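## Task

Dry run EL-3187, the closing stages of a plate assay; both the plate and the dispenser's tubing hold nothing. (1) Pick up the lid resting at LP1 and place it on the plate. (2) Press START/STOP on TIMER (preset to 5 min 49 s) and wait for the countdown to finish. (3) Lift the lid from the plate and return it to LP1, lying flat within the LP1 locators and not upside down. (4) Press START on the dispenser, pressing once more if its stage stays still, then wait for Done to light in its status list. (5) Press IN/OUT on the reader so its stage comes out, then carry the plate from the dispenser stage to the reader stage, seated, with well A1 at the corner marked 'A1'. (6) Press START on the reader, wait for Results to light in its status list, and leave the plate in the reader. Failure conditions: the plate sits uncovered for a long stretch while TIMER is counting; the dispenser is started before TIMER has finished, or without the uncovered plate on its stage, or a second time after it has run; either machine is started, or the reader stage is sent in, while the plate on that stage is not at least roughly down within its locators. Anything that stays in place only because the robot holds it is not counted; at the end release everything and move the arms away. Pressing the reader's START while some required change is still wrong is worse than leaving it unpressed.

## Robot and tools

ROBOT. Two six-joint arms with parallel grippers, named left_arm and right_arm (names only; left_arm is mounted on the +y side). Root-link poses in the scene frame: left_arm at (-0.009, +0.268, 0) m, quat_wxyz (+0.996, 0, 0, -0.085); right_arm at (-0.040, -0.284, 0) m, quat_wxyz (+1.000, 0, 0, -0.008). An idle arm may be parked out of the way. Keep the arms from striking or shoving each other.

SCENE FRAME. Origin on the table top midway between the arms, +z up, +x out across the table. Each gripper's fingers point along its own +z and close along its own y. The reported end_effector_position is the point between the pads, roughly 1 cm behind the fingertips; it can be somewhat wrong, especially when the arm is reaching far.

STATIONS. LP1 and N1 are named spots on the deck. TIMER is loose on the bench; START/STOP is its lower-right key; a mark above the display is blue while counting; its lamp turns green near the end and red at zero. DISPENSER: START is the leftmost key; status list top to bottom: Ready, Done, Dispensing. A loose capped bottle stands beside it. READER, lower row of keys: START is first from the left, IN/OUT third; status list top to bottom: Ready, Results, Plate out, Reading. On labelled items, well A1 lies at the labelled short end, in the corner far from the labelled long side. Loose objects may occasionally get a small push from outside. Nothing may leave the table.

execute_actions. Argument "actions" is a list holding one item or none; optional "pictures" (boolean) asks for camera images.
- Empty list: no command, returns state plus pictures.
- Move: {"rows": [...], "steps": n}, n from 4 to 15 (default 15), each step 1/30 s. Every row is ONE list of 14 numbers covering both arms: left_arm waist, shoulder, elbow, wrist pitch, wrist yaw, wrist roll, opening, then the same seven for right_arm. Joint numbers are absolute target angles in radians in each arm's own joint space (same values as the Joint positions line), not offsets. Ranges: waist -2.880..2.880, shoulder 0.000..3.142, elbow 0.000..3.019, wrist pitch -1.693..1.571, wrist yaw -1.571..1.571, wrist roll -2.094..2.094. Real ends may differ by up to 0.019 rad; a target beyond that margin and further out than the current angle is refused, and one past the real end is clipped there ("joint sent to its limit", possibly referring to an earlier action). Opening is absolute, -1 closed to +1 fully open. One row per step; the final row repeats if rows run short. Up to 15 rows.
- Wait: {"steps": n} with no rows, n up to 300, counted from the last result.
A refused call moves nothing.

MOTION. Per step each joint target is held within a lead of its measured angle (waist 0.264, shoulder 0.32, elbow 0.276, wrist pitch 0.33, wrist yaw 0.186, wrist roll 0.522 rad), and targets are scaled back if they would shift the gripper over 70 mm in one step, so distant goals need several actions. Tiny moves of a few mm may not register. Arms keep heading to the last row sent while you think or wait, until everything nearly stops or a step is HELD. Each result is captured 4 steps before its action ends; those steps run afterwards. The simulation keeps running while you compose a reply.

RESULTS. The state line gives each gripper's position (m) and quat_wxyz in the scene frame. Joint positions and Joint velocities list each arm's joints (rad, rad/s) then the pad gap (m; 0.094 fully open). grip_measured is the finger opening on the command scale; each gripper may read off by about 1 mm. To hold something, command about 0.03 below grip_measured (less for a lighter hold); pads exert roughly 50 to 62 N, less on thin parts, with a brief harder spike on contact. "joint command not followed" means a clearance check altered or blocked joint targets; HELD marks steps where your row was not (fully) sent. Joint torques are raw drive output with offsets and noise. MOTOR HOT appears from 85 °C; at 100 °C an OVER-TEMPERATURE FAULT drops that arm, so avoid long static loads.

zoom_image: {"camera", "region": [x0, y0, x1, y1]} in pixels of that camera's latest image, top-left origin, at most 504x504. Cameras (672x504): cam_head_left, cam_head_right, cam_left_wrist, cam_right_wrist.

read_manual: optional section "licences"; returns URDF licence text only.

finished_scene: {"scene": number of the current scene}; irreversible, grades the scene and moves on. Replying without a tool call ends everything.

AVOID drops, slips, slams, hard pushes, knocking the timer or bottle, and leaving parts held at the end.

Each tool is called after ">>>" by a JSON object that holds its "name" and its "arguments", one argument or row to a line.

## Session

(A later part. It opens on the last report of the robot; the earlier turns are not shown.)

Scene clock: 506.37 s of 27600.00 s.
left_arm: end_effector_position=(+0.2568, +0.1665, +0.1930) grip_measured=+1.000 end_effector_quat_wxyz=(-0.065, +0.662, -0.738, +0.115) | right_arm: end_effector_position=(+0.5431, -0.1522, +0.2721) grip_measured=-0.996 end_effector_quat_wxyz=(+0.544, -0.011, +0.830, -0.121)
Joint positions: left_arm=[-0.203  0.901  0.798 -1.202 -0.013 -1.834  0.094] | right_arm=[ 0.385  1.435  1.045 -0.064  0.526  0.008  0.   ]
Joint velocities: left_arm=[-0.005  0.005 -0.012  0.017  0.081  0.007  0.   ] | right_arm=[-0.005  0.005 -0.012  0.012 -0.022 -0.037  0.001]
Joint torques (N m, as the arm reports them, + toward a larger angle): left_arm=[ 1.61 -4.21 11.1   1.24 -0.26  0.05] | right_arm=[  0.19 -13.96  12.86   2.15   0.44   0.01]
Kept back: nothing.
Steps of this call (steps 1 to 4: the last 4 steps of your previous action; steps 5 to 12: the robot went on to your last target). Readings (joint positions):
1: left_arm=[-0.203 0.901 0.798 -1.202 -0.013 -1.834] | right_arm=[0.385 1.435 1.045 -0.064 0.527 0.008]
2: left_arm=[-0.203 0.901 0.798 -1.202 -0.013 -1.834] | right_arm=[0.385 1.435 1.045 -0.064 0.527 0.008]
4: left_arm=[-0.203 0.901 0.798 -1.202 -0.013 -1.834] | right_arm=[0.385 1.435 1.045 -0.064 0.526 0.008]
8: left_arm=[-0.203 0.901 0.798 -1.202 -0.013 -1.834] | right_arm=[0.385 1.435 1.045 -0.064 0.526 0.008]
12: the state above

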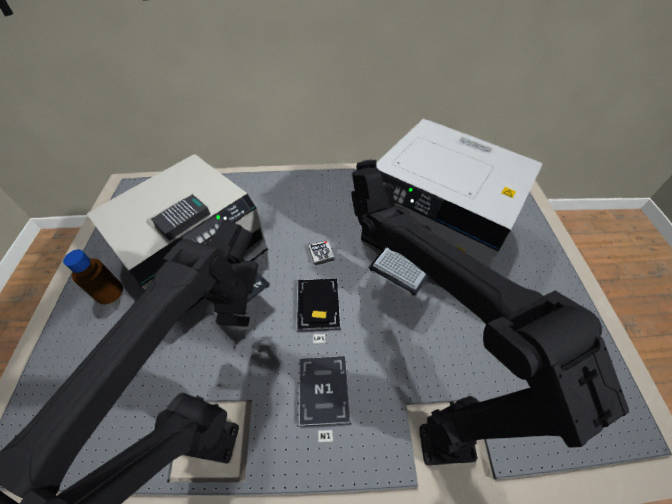

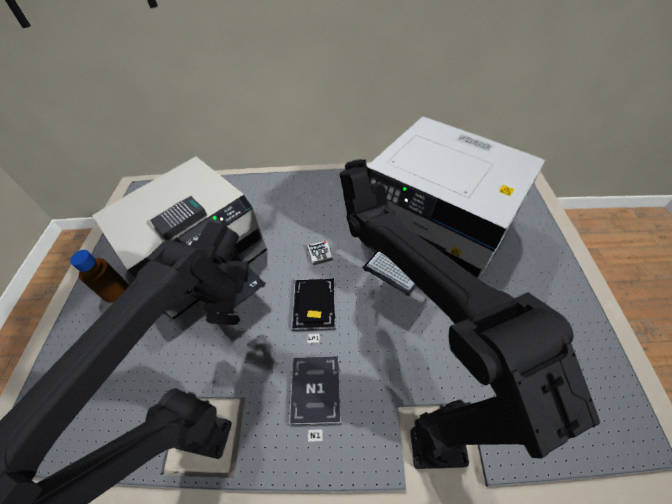

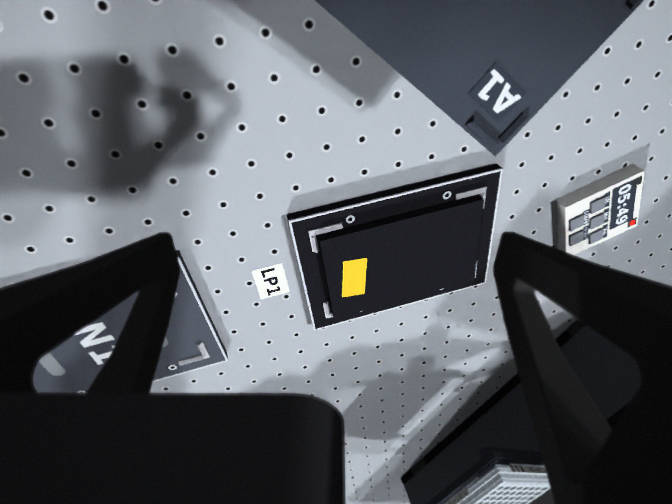

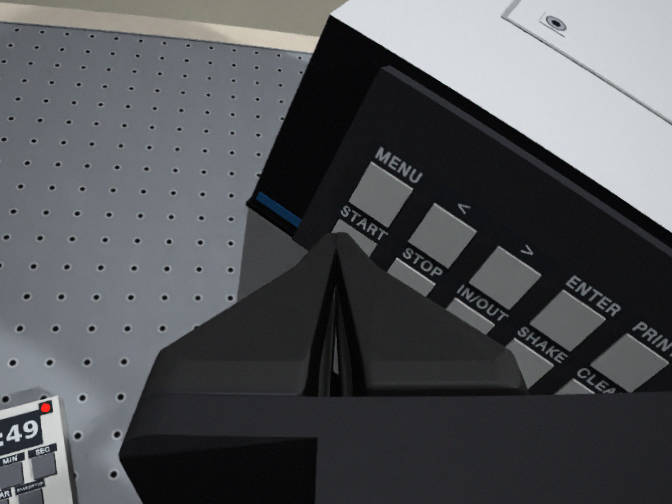

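>>> {"name": "execute_actions", "arguments": {
  "actions": [
    {"rows": [[-0.192,0.89,0.805,-1.185,-0.015,-1.834,1.0,0.348,1.45,1.066,-0.060,0.534,0,-1.0],[-0.192,0.89,0.805,-1.185,-0.015,-1.834,1.0,0.346,1.45,1.066,-0.060,0.534,0,-1.0],[-0.192,0.89,0.805,-1.185,-0.015,-1.834,1.0,0.344,1.45,1.066,-0.060,0.534,0,-1.0],[-0.192,0.89,0.805,-1.185,-0.015,-1.834,1.0,0.342,1.45,1.066,-0.060,0.534,0,-1.0],[-0.192,0.89,0.805,-1.185,-0.015,-1.834,1.0,0.340,1.45,1.066,-0.060,0.534,0,-1.0],[-0.192,0.89,0.805,-1.185,-0.015,-1.834,1.0,0.338,1.45,1.066,-0.060,0.534,0,-1.0],[-0.192,0.89,0.805,-1.185,-0.015,-1.834,1.0,0.336,1.45,1.066,-0.060,0.534,0,-1.0]], "steps": 11}
  ]
}}

>>> {"name": "execute_actions", "arguments": {
  "actions": [
    {"steps": 10}
  ],
  "pictures": true
}}

>>> {"name": "zoom_image", "arguments": {
  "camera": "cam_right_wrist",
  "region": [280, 140, 480, 300]
}}

Scene clock: 506.90 s of 27600.00 s.
left_arm: end_effector_position=(+0.2568, +0.1665, +0.1930) grip_measured=+1.000 end_effector_quat_wxyz=(-0.065, +0.662, -0.738, +0.115) | right_arm: end_effector_position=(+0.5435, -0.1530, +0.2720) grip_measured=-0.996 end_effector_quat_wxyz=(+0.544, -0.011, +0.831, -0.120)
Joint positions: left_arm=[-0.203  0.901  0.798 -1.202 -0.013 -1.834  0.094] | right_arm=[ 0.382  1.435  1.045 -0.064  0.523  0.008  0.   ]
Joint velocities: left_arm=[-0.015  0.005  0.007  0.002  0.022 -0.007  0.   ] | right_arm=[-0.024 -0.005  0.012 -0.002 -0.037  0.081  0.   ]
Joint torques (N m, as the arm reports them, + toward a larger angle): left_arm=[ 1.77 -3.94 11.05  1.21 -0.26  0.05] | right_arm=[ -0.63 -13.82  12.82   2.17   0.58   0.01]
Steps of this call (steps 1 to 9: the robot went on to your last target; steps 10 to 16: the first 7 steps of this action). Readings (joint positions):
10: left_arm=[-0.203 0.901 0.798 -1.202 -0.013 -1.834] | right_arm=[0.385 1.435 1.045 -0.064 0.526 0.008]
11: left_arm=[-0.203 0.901 0.798 -1.202 -0.013 -1.834] | right_arm=[0.384 1.435 1.045 -0.064 0.526 0.008]
13: left_arm=[-0.203 0.901 0.798 -1.202 -0.013 -1.834] | right_arm=[0.383 1.435 1.045 -0.064 0.525 0.008]
16: the state above

Scene clock: 507.23 s of 27600.00 s.
left_arm: end_effector_position=(+0.2568, +0.1665, +0.1930) grip_measured=+1.000 end_effector_quat_wxyz=(-0.065, +0.662, -0.738, +0.115) | right_arm: end_effector_position=(+0.5436, -0.1532, +0.2720) grip_measured=-0.996 end_effector_quat_wxyz=(+0.544, -0.011, +0.831, -0.120)
Joint positions: left_arm=[-0.203  0.901  0.798 -1.202 -0.013 -1.834  0.094] | right_arm=[ 0.382  1.435  1.045 -0.064  0.523  0.008  0.   ]
Joint velocities: left_arm=[-0.005 -0.005  0.012  0.012  0.022 -0.007  0.   ] | right_arm=[ 0.005  0.005 -0.002 -0.002  0.007 -0.007 -0.001]
Joint torques (N m, as the arm reports them, + toward a larger angle): left_arm=[ 1.67 -4.   11.09  1.22 -0.26  0.05] | right_arm=[ -0.85 -13.92  12.86   2.14   0.55   0.  ]
Kept back: nothing.
Steps of this call (steps 1 to 4: the last 4 steps of your previous action; steps 5 to 10: the robot went on to your last target). Readings (joint positions):
1: left_arm=[-0.203 0.901 0.798 -1.202 -0.013 -1.834] | right_arm=[0.382 1.435 1.045 -0.064 0.523 0.008]
2: left_arm=[-0.203 0.901 0.798 -1.202 -0.013 -1.834] | right_arm=[0.382 1.435 1.045 -0.064 0.523 0.008]
4: left_arm=[-0.203 0.901 0.798 -1.202 -0.013 -1.834] | right_arm=[0.382 1.435 1.045 -0.064 0.523 0.008]
8: left_arm=[-0.203 0.901 0.798 -1.202 -0.013 -1.834] | right_arm=[0.382 1.435 1.045 -0.064 0.523 0.008]
10: the state above

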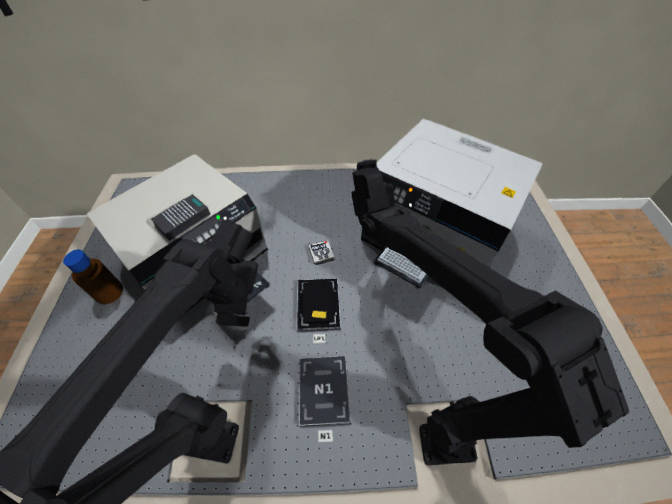

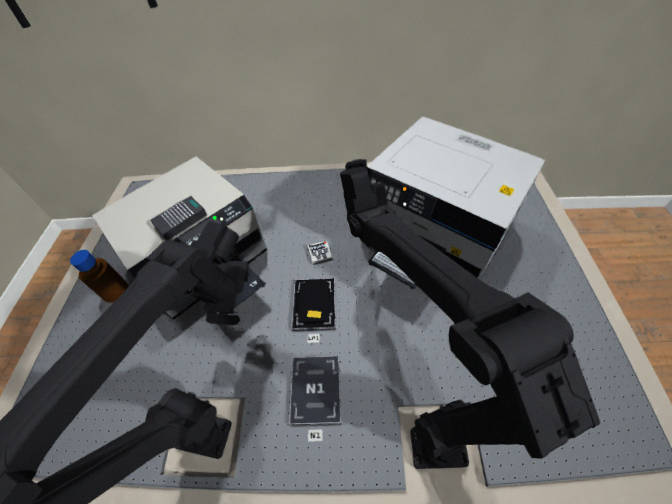

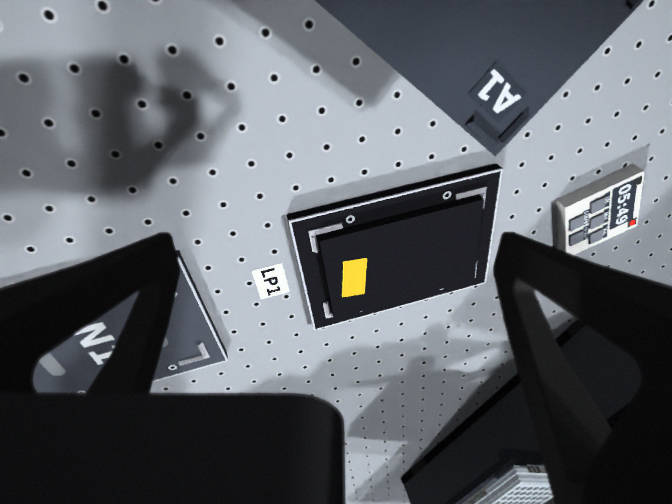

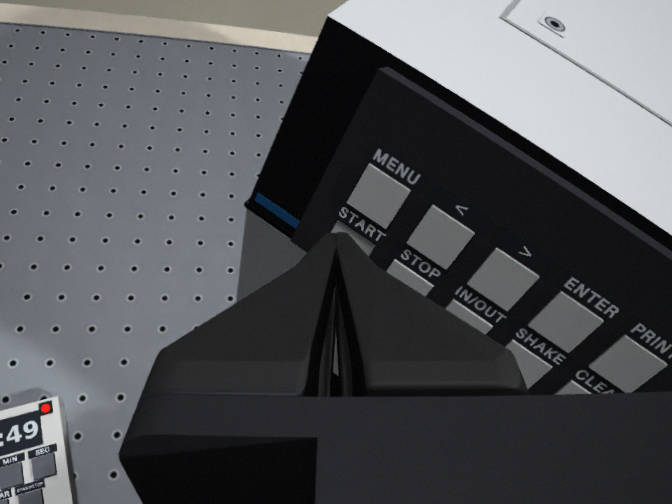

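Region (280, 140, 480, 300) of cam_right_wrist's 672x504 image, scaled by 2.520, with more detail than that image has; it fills the top 403 rows of this view, and the rest is white.

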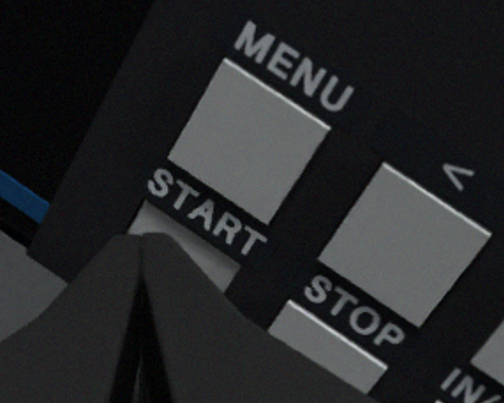

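>>> {"name": "execute_actions", "arguments": {
  "actions": [
    {"rows": [[-0.192,0.89,0.805,-1.185,-0.015,-1.834,1.0,0.348,1.45,1.066,-0.060,0.534,0,-1.0],[-0.192,0.89,0.805,-1.185,-0.015,-1.834,1.0,0.360,1.447,1.06,-0.060,0.534,0,-1.0],[-0.192,0.89,0.805,-1.185,-0.015,-1.834,1.0,0.372,1.443,1.054,-0.060,0.534,0,-1.0],[-0.192,0.89,0.805,-1.185,-0.015,-1.834,1.0,0.383,1.439,1.048,-0.060,0.534,0,-1.0],[-0.192,0.89,0.805,-1.185,-0.015,-1.834,1.0,0.391,1.435,1.042,-0.060,0.534,0,-1.0],[-0.192,0.89,0.805,-1.185,-0.015,-1.834,1.0,0.396,1.431,1.038,-0.060,0.534,0,-1.0],[-0.192,0.89,0.805,-1.185,-0.015,-1.834,1.0,0.400,1.427,1.034,-0.060,0.534,0,-1.0],[-0.192,0.89,0.805,-1.185,-0.015,-1.834,1.0,0.403,1.423,1.030,-0.060,0.534,0,-1.0],[-0.192,0.89,0.805,-1.185,-0.015,-1.834,1.0,0.406,1.418,1.025,-0.060,0.534,0,-1.0],[-0.192,0.89,0.805,-1.185,-0.015,-1.834,1.0,0.408,1.411,1.019,-0.060,0.534,0,-1.0],[-0.192,0.89,0.805,-1.185,-0.015,-1.834,1.0,0.409,1.403,1.012,-0.060,0.534,0,-1.0],[-0.192,0.89,0.805,-1.185,-0.015,-1.834,1.0,0.410,1.393,1.003,-0.060,0.534,0,-1.0],[-0.192,0.89,0.805,-1.185,-0.015,-1.834,1.0,0.410,1.382,0.993,-0.060,0.534,0,-1.0],[-0.192,0.89,0.805,-1.185,-0.015,-1.834,1.0,0.410,1.370,0.982,-0.060,0.534,0,-1.0],[-0.192,0.89,0.805,-1.185,-0.015,-1.834,1.0,0.410,1.357,0.970,-0.060,0.534,0,-1.0]], "steps": 15}
  ]
}}

>>> {"name": "execute_actions", "arguments": {
  "actions": [
    {"rows": [[-0.192,0.89,0.805,-1.185,-0.015,-1.834,1.0,0.410,1.343,0.958,-0.060,0.534,0,-1.0],[-0.192,0.89,0.805,-1.185,-0.015,-1.834,1.0,0.410,1.328,0.945,-0.060,0.534,0,-1.0],[-0.192,0.89,0.805,-1.185,-0.015,-1.834,1.0,0.410,1.312,0.931,-0.060,0.534,0,-1.0],[-0.192,0.89,0.805,-1.185,-0.015,-1.834,1.0,0.410,1.296,0.917,-0.060,0.534,0,-1.0],[-0.192,0.89,0.805,-1.185,-0.015,-1.834,1.0,0.410,1.280,0.903,-0.060,0.534,0,-1.0],[-0.192,0.89,0.805,-1.185,-0.015,-1.834,1.0,0.410,1.264,0.889,-0.060,0.534,0,-1.0],[-0.192,0.89,0.805,-1.185,-0.015,-1.834,1.0,0.410,1.248,0.875,-0.060,0.534,0,-1.0],[-0.192,0.89,0.805,-1.185,-0.015,-1.834,1.0,0.410,1.232,0.861,-0.060,0.534,0,-1.0],[-0.192,0.89,0.805,-1.185,-0.015,-1.834,1.0,0.410,1.216,0.847,-0.060,0.534,0,-1.0],[-0.192,0.89,0.805,-1.185,-0.015,-1.834,1.0,0.410,1.201,0.834,-0.060,0.534,0,-1.0],[-0.192,0.89,0.805,-1.185,-0.015,-1.834,1.0,0.410,1.187,0.822,-0.060,0.534,0,-1.0],[-0.192,0.89,0.805,-1.185,-0.015,-1.834,1.0,0.410,1.174,0.811,-0.060,0.534,0,-1.0],[-0.192,0.89,0.805,-1.185,-0.015,-1.834,1.0,0.410,1.162,0.801,-0.060,0.534,0,-1.0],[-0.192,0.89,0.805,-1.185,-0.015,-1.834,1.0,0.410,1.151,0.792,-0.060,0.534,0,-1.0],[-0.192,0.89,0.805,-1.185,-0.015,-1.834,1.0,0.410,1.141,0.784,-0.060,0.534,0,-1.0]], "steps": 15}
  ]
}}

>>> {"name": "execute_actions", "arguments": {
  "actions": [
    {"rows": [[-0.192,0.89,0.805,-1.185,-0.015,-1.834,1.0,0.410,1.132,0.777,-0.060,0.534,0,-1.0],[-0.192,0.89,0.805,-1.185,-0.015,-1.834,1.0,0.410,1.124,0.771,-0.060,0.534,0,-1.0],[-0.192,0.89,0.805,-1.185,-0.015,-1.834,1.0,0.410,1.117,0.765,-0.060,0.534,0,-1.0],[-0.192,0.89,0.805,-1.185,-0.015,-1.834,1.0,0.410,1.111,0.760,-0.060,0.534,0,-1.0],[-0.192,0.89,0.805,-1.185,-0.015,-1.834,1.0,0.410,1.106,0.756,-0.060,0.534,0,-1.0],[-0.192,0.89,0.805,-1.185,-0.015,-1.834,1.0,0.410,1.103,0.753,-0.060,0.534,0,-1.0],[-0.192,0.89,0.805,-1.185,-0.015,-1.834,1.0,0.410,1.101,0.751,-0.060,0.534,0,-1.0],[-0.192,0.89,0.805,-1.185,-0.015,-1.834,1.0,0.410,1.100,0.750,-0.060,0.534,0,-1.0]], "steps": 10}
  ]
}}

>>> {"name": "execute_actions", "arguments": {
  "actions": [
    {"steps": 60}
  ],
  "pictures": true
}}

Scene clock: 508.87 s of 27600.00 s.
left_arm: end_effector_position=(+0.2568, +0.1665, +0.1930) grip_measured=+1.000 end_effector_quat_wxyz=(-0.065, +0.662, -0.738, +0.115) | right_arm: end_effector_position=(+0.5386, -0.1460, +0.2703) grip_measured=-0.996 end_effector_quat_wxyz=(+0.543, -0.016, +0.831, -0.120)
Joint positions: left_arm=[-0.203  0.901  0.798 -1.202 -0.013 -1.834  0.094] | right_arm=[ 0.398  1.43   1.036 -0.064  0.53   0.008  0.   ]
Joint velocities: left_arm=[ 0.015 -0.015  0.012 -0.007 -0.022  0.007  0.   ] | right_arm=[ 0.054 -0.103 -0.149  0.012 -0.007 -0.066  0.   ]
Joint torques (N m, as the arm reports them, + toward a larger angle): left_arm=[ 1.58 -4.18 11.09  1.21 -0.26  0.04] | right_arm=[  3.72 -17.44   9.68   2.1    0.3    0.01]
Steps of this call (steps 1 to 15: the robot went on to your last target; steps 16 to 38: nothing new was sent; steps 39 to 49: the first 11 steps of this action). Readings (joint positions):
39: left_arm=[-0.203 0.901 0.798 -1.202 -0.013 -1.834] | right_arm=[0.382 1.435 1.045 -0.064 0.523 0.008]
40: left_arm=[-0.203 0.901 0.798 -1.202 -0.013 -1.834] | right_arm=[0.383 1.435 1.045 -0.064 0.523 0.008]
42: left_arm=[-0.203 0.901 0.798 -1.202 -0.013 -1.834] | right_arm=[0.385 1.435 1.045 -0.064 0.525 0.008]
46: left_arm=[-0.203 0.901 0.798 -1.202 -0.013 -1.834] | right_arm=[0.392 1.434 1.044 -0.064 0.530 0.008]
49: the state above

Scene clock: 509.37 s of 27600.00 s.
left_arm: end_effector_position=(+0.2568, +0.1665, +0.1930) grip_measured=+1.000 end_effector_quat_wxyz=(-0.065, +0.662, -0.738, +0.115) | right_arm: end_effector_position=(+0.4695, -0.1698, +0.2818) grip_measured=-0.996 end_effector_quat_wxyz=(+0.556, -0.014, +0.824, -0.113)
Joint positions: left_arm=[-0.203  0.901  0.798 -1.202 -0.013 -1.834  0.094] | right_arm=[ 0.406  1.219  0.856 -0.064  0.531  0.008  0.   ]
Joint velocities: left_arm=[-0.005  0.005 -0.002  0.007 -0.051 -0.037  0.   ] | right_arm=[-0.015 -0.484 -0.359 -0.002  0.007  0.007 -0.   ]
Joint torques (N m, as the arm reports them, + toward a larger angle): left_arm=[ 1.74 -4.18 11.13  1.28 -0.25  0.05] | right_arm=[  3.48 -11.93  10.07   2.18   0.28   0.01]
Steps of this call (steps 1 to 4: the last 4 steps of your previous action; steps 5 to 15: the first 11 steps of this action). Readings (joint positions):
5: left_arm=[-0.203 0.901 0.798 -1.202 -0.013 -1.834] | right_arm=[0.406 1.388 0.988 -0.064 0.530 0.008]
6: left_arm=[-0.203 0.901 0.798 -1.202 -0.013 -1.834] | right_arm=[0.406 1.374 0.975 -0.064 0.530 0.008]
8: left_arm=[-0.203 0.901 0.798 -1.202 -0.013 -1.834] | right_arm=[0.406 1.343 0.949 -0.064 0.530 0.008]
12: left_arm=[-0.203 0.901 0.798 -1.202 -0.013 -1.834] | right_arm=[0.406 1.271 0.896 -0.064 0.530 0.008]
15: the state above

Scene clock: 509.70 s of 27600.00 s.
left_arm: end_effector_position=(+0.2568, +0.1665, +0.1930) grip_measured=+1.000 end_effector_quat_wxyz=(-0.065, +0.662, -0.738, +0.115) | right_arm: end_effector_position=(+0.4377, -0.1828, +0.2818) grip_measured=-0.996 end_effector_quat_wxyz=(+0.561, -0.012, +0.820, -0.111)
Joint positions: left_arm=[-0.203  0.901  0.798 -1.202 -0.013 -1.834  0.094] | right_arm=[ 0.406  1.118  0.771 -0.064  0.531  0.008  0.   ]
Joint velocities: left_arm=[ 0.005 -0.015 -0.032  0.007 -0.022  0.051  0.   ] | right_arm=[ 0.015 -0.132 -0.129 -0.007 -0.007  0.11  -0.001]
Joint torques (N m, as the arm reports them, + toward a larger angle): left_arm=[ 1.63 -4.18 11.09  1.25 -0.26  0.05] | right_arm=[  3.5  -10.58  10.36   2.15   0.26   0.01]
Steps of this call (steps 1 to 4: the last 4 steps of your previous action; steps 5 to 10: the first 6 steps of this action). Readings (joint positions):
5: left_arm=[-0.203 0.901 0.798 -1.202 -0.013 -1.834] | right_arm=[0.406 1.153 0.802 -0.064 0.531 0.008]
6: left_arm=[-0.203 0.901 0.798 -1.202 -0.013 -1.834] | right_arm=[0.406 1.144 0.794 -0.064 0.531 0.008]
8: left_arm=[-0.203 0.901 0.798 -1.202 -0.013 -1.834] | right_arm=[0.406 1.129 0.781 -0.064 0.531 0.008]
10: the state above

Scene clock: 511.70 s of 27600.00 s.
left_arm: end_effector_position=(+0.2568, +0.1665, +0.1930) grip_measured=+1.000 end_effector_quat_wxyz=(-0.065, +0.662, -0.738, +0.115) | right_arm: end_effector_position=(+0.4347, -0.1841, +0.2810) grip_measured=-0.996 end_effector_quat_wxyz=(+0.562, -0.012, +0.820, -0.111)
Joint positions: left_arm=[-0.203  0.901  0.798 -1.202 -0.013 -1.834  0.094] | right_arm=[ 0.406  1.109  0.762 -0.064  0.531  0.008  0.   ]
Joint velocities: left_arm=[ 0.005 -0.005  0.017 -0.017 -0.081 -0.022  0.   ] | right_arm=[-0.015 -0.015 -0.017 -0.007 -0.051 -0.037 -0.   ]
Joint torques (N m, as the arm reports them, + toward a larger angle): left_arm=[ 1.58 -4.25 11.08  1.22 -0.26  0.06] | right_arm=[  3.44 -10.51  10.21   2.18   0.26   0.01]
Kept back: nothing.
Steps of this call (steps 1 to 4: the last 4 steps of your previous action; steps 5 to 15: the robot went on to your last target; steps 16 to 60: nothing new was sent). Readings (joint positions):
1: left_arm=[-0.203 0.901 0.798 -1.202 -0.013 -1.834] | right_arm=[0.406 1.114 0.767 -0.064 0.531 0.008]
2: left_arm=[-0.203 0.901 0.798 -1.202 -0.013 -1.834] | right_arm=[0.406 1.111 0.765 -0.064 0.531 0.008]
4: left_arm=[-0.203 0.901 0.798 -1.202 -0.013 -1.834] | right_arm=[0.406 1.109 0.762 -0.064 0.531 0.008]
8: left_arm=[-0.203 0.901 0.798 -1.202 -0.013 -1.834] | right_arm=[0.406 1.109 0.762 -0.064 0.531 0.008]
60: the state above
All arms were judged still, so your last target was given up. Only a new action makes them travel on or press farther. Fingers that are still opening or closing keep moving.

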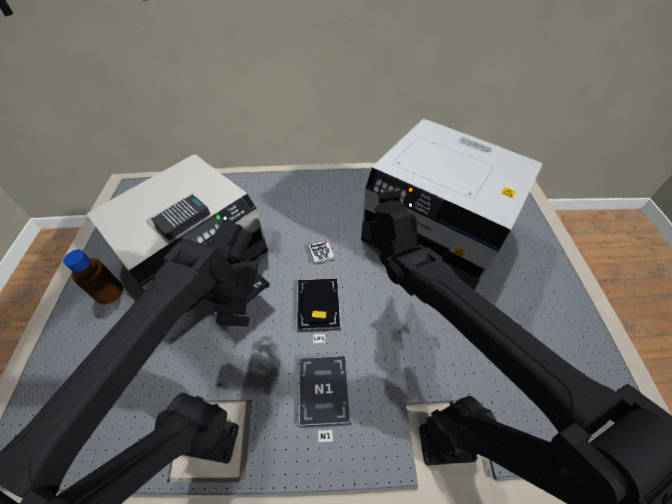

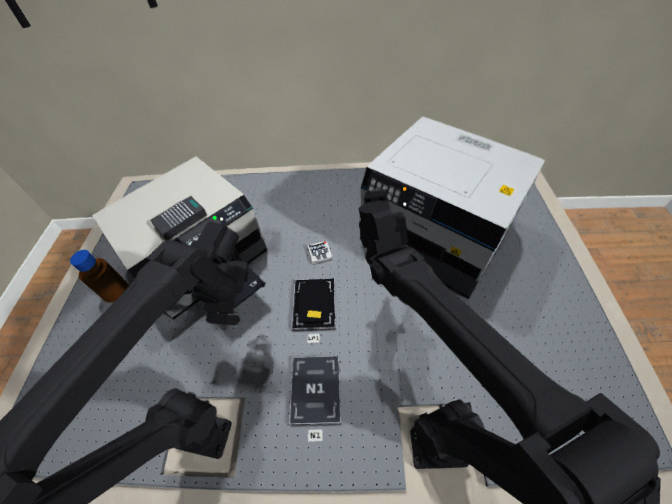

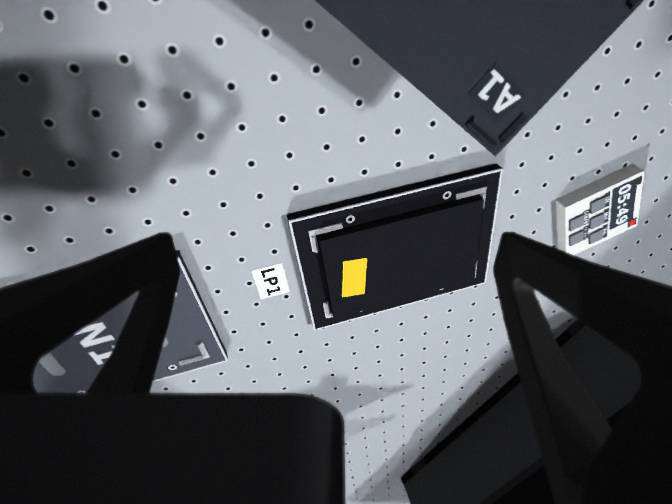

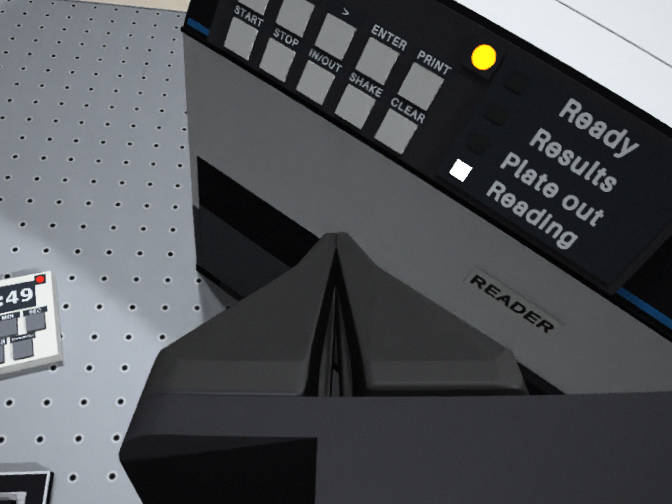

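Reading is lit; the plate is inside. Waiting for Results.

>>> {"name": "execute_actions", "arguments": {
  "actions": [
    {"steps": 300}
  ],
  "pictures": true
}}

Scene clock: 521.70 s of 27600.00 s.
left_arm: end_effector_position=(+0.2568, +0.1665, +0.1930) grip_measured=+1.000 end_effector_quat_wxyz=(-0.065, +0.662, -0.738, +0.115) | right_arm: end_effector_position=(+0.4347, -0.1841, +0.2810) grip_measured=-0.996 end_effector_quat_wxyz=(+0.562, -0.012, +0.820, -0.111)
Joint positions: left_arm=[-0.203  0.901  0.798 -1.202 -0.013 -1.834  0.094] | right_arm=[ 0.406  1.109  0.762 -0.064  0.531  0.008  0.   ]
Joint velocities: left_arm=[-0.005  0.005 -0.002 -0.007  0.022 -0.11   0.   ] | right_arm=[-0.024  0.005  0.002 -0.002 -0.037  0.022 -0.   ]
Joint torques (N m, as the arm reports them, + toward a larger angle): left_arm=[ 1.54 -4.14 11.11  1.21 -0.26  0.05] | right_arm=[  3.49 -10.48  10.21   2.18   0.26   0.01]
Kept back: nothing.
Steps of this call (steps 1 to 300: nothing new was sent). Readings (joint positions):
1: left_arm=[-0.203 0.901 0.798 -1.202 -0.013 -1.834] | right_arm=[0.406 1.109 0.762 -0.064 0.531 0.008]
2: left_arm=[-0.203 0.901 0.798 -1.202 -0.013 -1.834] | right_arm=[0.406 1.109 0.762 -0.064 0.531 0.008]
4: left_arm=[-0.203 0.901 0.798 -1.202 -0.013 -1.834] | right_arm=[0.406 1.109 0.762 -0.064 0.531 0.008]
8: left_arm=[-0.203 0.901 0.798 -1.202 -0.013 -1.834] | right_arm=[0.406 1.109 0.762 -0.064 0.531 0.008]
300: the state above

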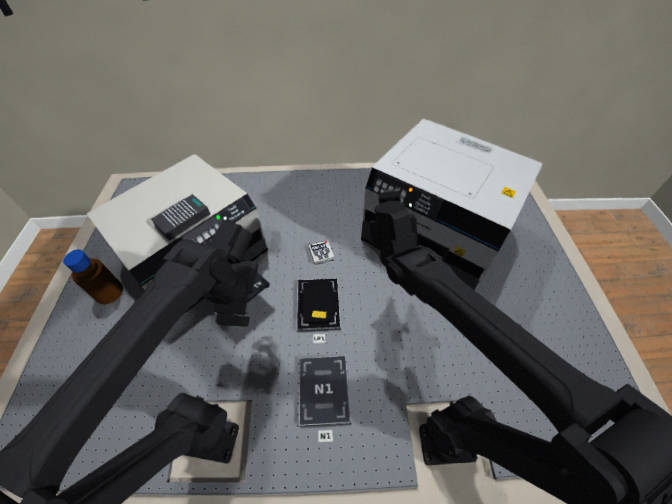

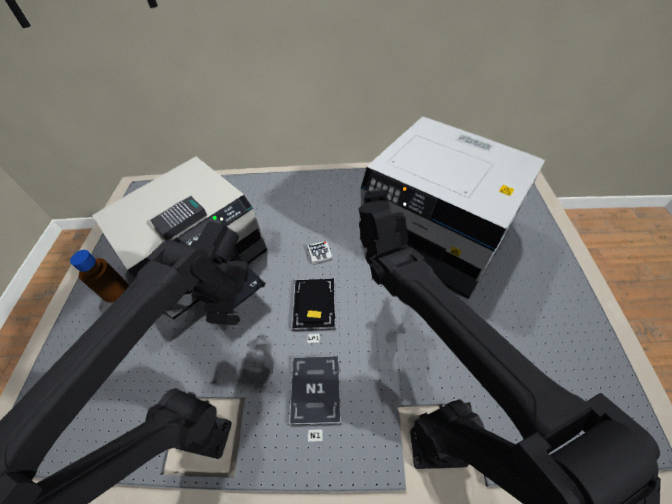

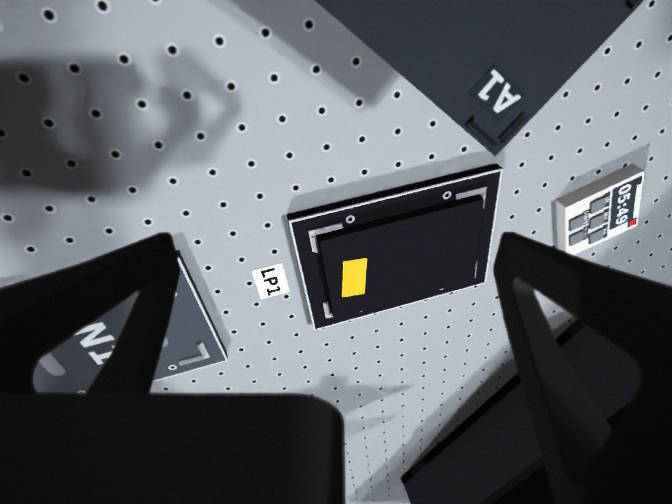

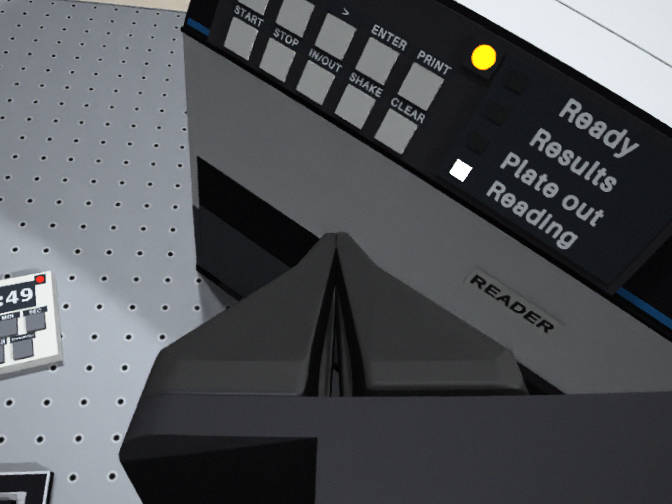

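>>> {"name": "execute_actions", "arguments": {
  "actions": [
    {"steps": 180}
  ],
  "pictures": true
}}

Scene clock: 527.70 s of 27600.00 s.
left_arm: end_effector_position=(+0.2568, +0.1665, +0.1930) grip_measured=+1.000 end_effector_quat_wxyz=(-0.065, +0.662, -0.738, +0.115) | right_arm: end_effector_position=(+0.4347, -0.1841, +0.2810) grip_measured=-0.996 end_effector_quat_wxyz=(+0.562, -0.012, +0.820, -0.111)
Joint positions: left_arm=[-0.203  0.901  0.798 -1.202 -0.013 -1.834  0.094] | right_arm=[ 0.406  1.109  0.762 -0.064  0.531  0.008  0.   ]
Joint velocities: left_arm=[ 0.005  0.015 -0.002  0.012  0.007 -0.081  0.   ] | right_arm=[-0.024 -0.005  0.002 -0.002  0.022  0.007  0.001]
Joint torques (N m, as the arm reports them, + toward a larger angle): left_arm=[ 1.55 -4.05 11.09  1.21 -0.25  0.05] | right_arm=[  3.44 -10.6   10.22   2.17   0.26   0.01]
Kept back: nothing.
Steps of this call (steps 1 to 180: nothing new was sent). Readings (joint positions):
1: left_arm=[-0.203 0.901 0.798 -1.202 -0.013 -1.834] | right_arm=[0.406 1.109 0.762 -0.064 0.531 0.008]
2: left_arm=[-0.203 0.901 0.798 -1.202 -0.013 -1.834] | right_arm=[0.406 1.109 0.762 -0.064 0.531 0.008]
4: left_arm=[-0.203 0.901 0.798 -1.202 -0.013 -1.834] | right_arm=[0.406 1.109 0.762 -0.064 0.531 0.008]
8: left_arm=[-0.203 0.901 0.798 -1.202 -0.013 -1.834] | right_arm=[0.406 1.109 0.762 -0.064 0.531 0.008]
180: the state above

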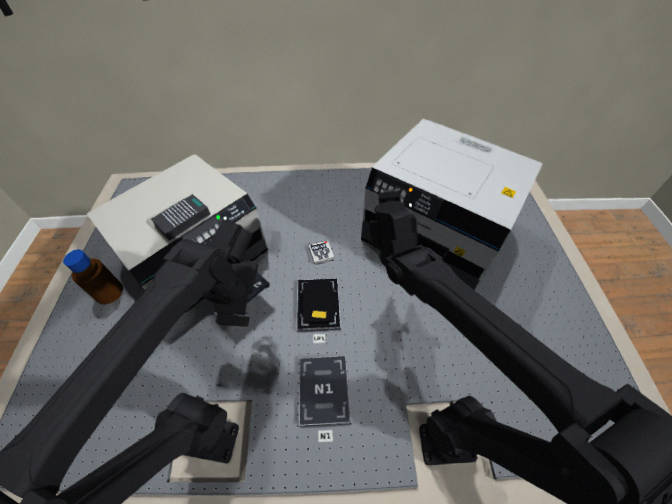

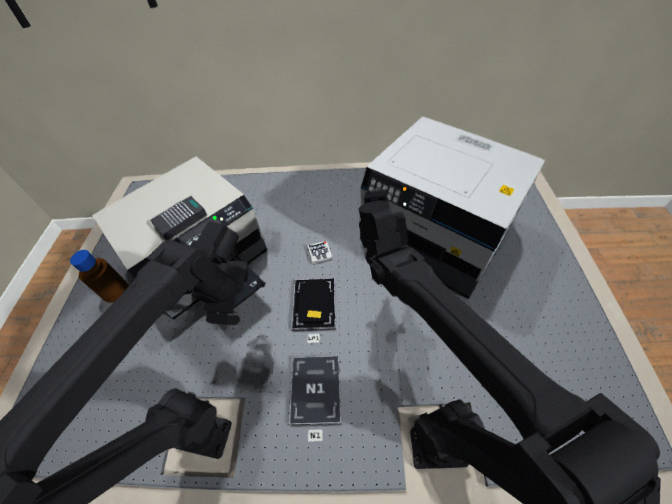

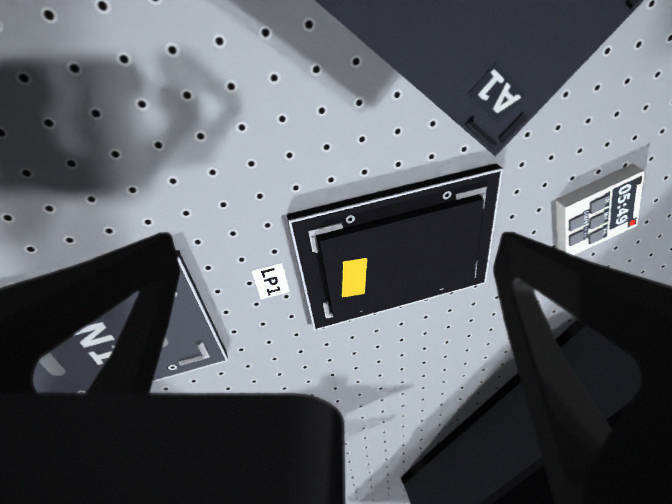

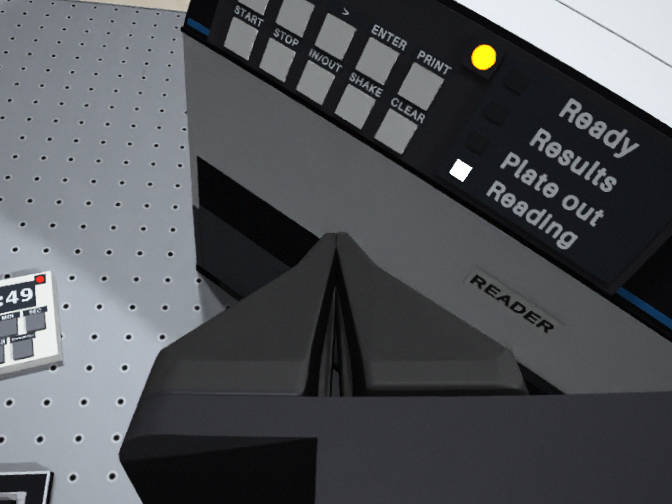

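>>> {"name": "execute_actions", "arguments": {
  "actions": [
    {"steps": 240}
  ],
  "pictures": true
}}

Scene clock: 535.70 s of 27600.00 s.
left_arm: end_effector_position=(+0.2568, +0.1665, +0.1930) grip_measured=+1.000 end_effector_quat_wxyz=(-0.065, +0.662, -0.738, +0.115) | right_arm: end_effector_position=(+0.4347, -0.1841, +0.2810) grip_measured=-0.996 end_effector_quat_wxyz=(+0.562, -0.012, +0.820, -0.111)
Joint positions: left_arm=[-0.203  0.901  0.798 -1.202 -0.013 -1.834  0.094] | right_arm=[ 0.406  1.109  0.762 -0.064  0.531  0.008  0.   ]
Joint velocities: left_arm=[ 0.015  0.005  0.007 -0.012 -0.022  0.095  0.   ] | right_arm=[-0.015 -0.005 -0.012 -0.002  0.051  0.037 -0.   ]
Joint torques (N m, as the arm reports them, + toward a larger angle): left_arm=[ 1.58 -4.19 11.04  1.23 -0.26  0.05] | right_arm=[  3.46 -10.56  10.21   2.15   0.26   0.01]
Kept back: nothing.
Steps of this call (steps 1 to 240: nothing new was sent). Readings (joint positions):
1: left_arm=[-0.203 0.901 0.798 -1.202 -0.013 -1.834] | right_arm=[0.406 1.109 0.762 -0.064 0.531 0.008]
2: left_arm=[-0.203 0.901 0.798 -1.202 -0.013 -1.834] | right_arm=[0.406 1.109 0.762 -0.064 0.531 0.008]
4: left_arm=[-0.203 0.901 0.798 -1.202 -0.013 -1.834] | right_arm=[0.406 1.109 0.762 -0.064 0.531 0.008]
8: left_arm=[-0.203 0.901 0.798 -1.202 -0.013 -1.834] | right_arm=[0.406 1.109 0.762 -0.064 0.531 0.008]
240: the state above

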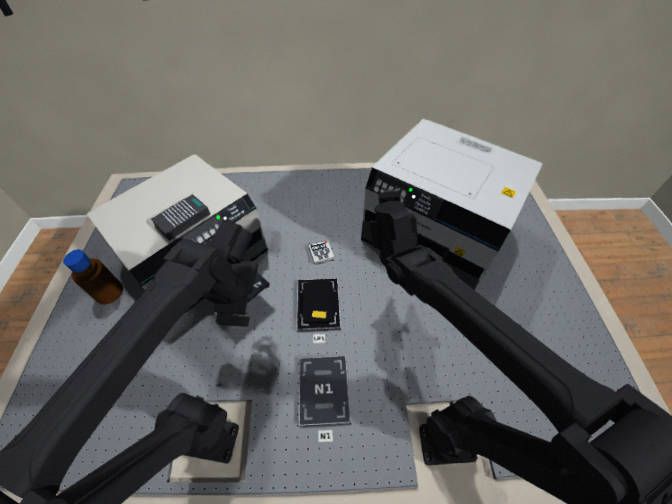

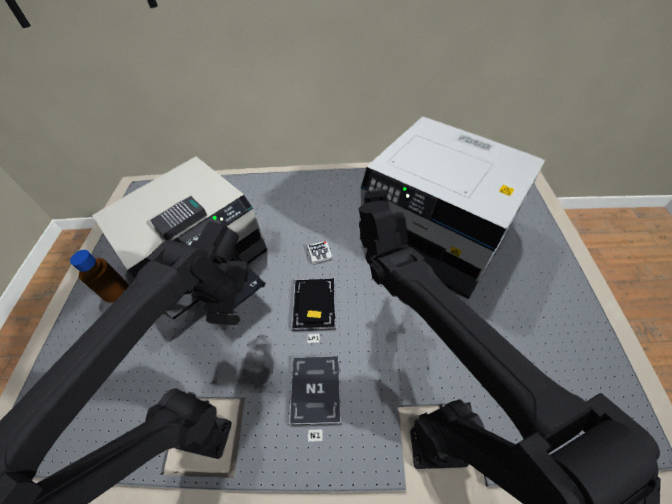

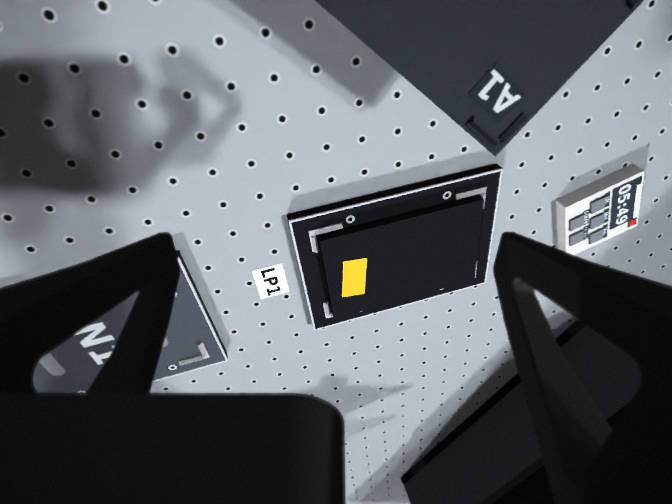

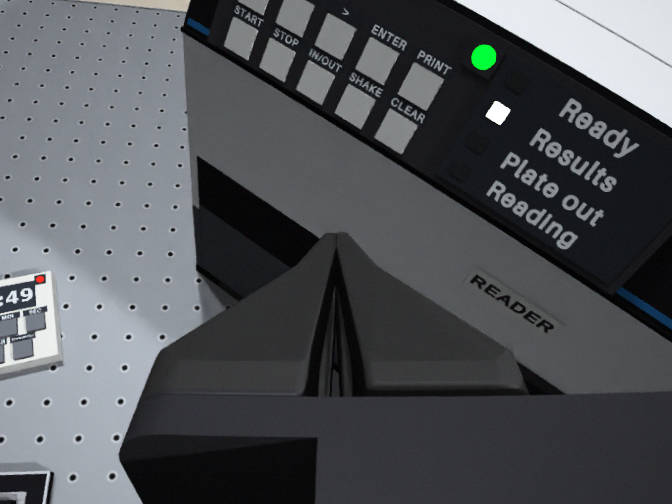

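Results is lit. Lid is seated on LP1, arms are clear.

>>> {"name": "finished_scene", "arguments": {
  "scene": 1
}}

The scene is finished: the task was done.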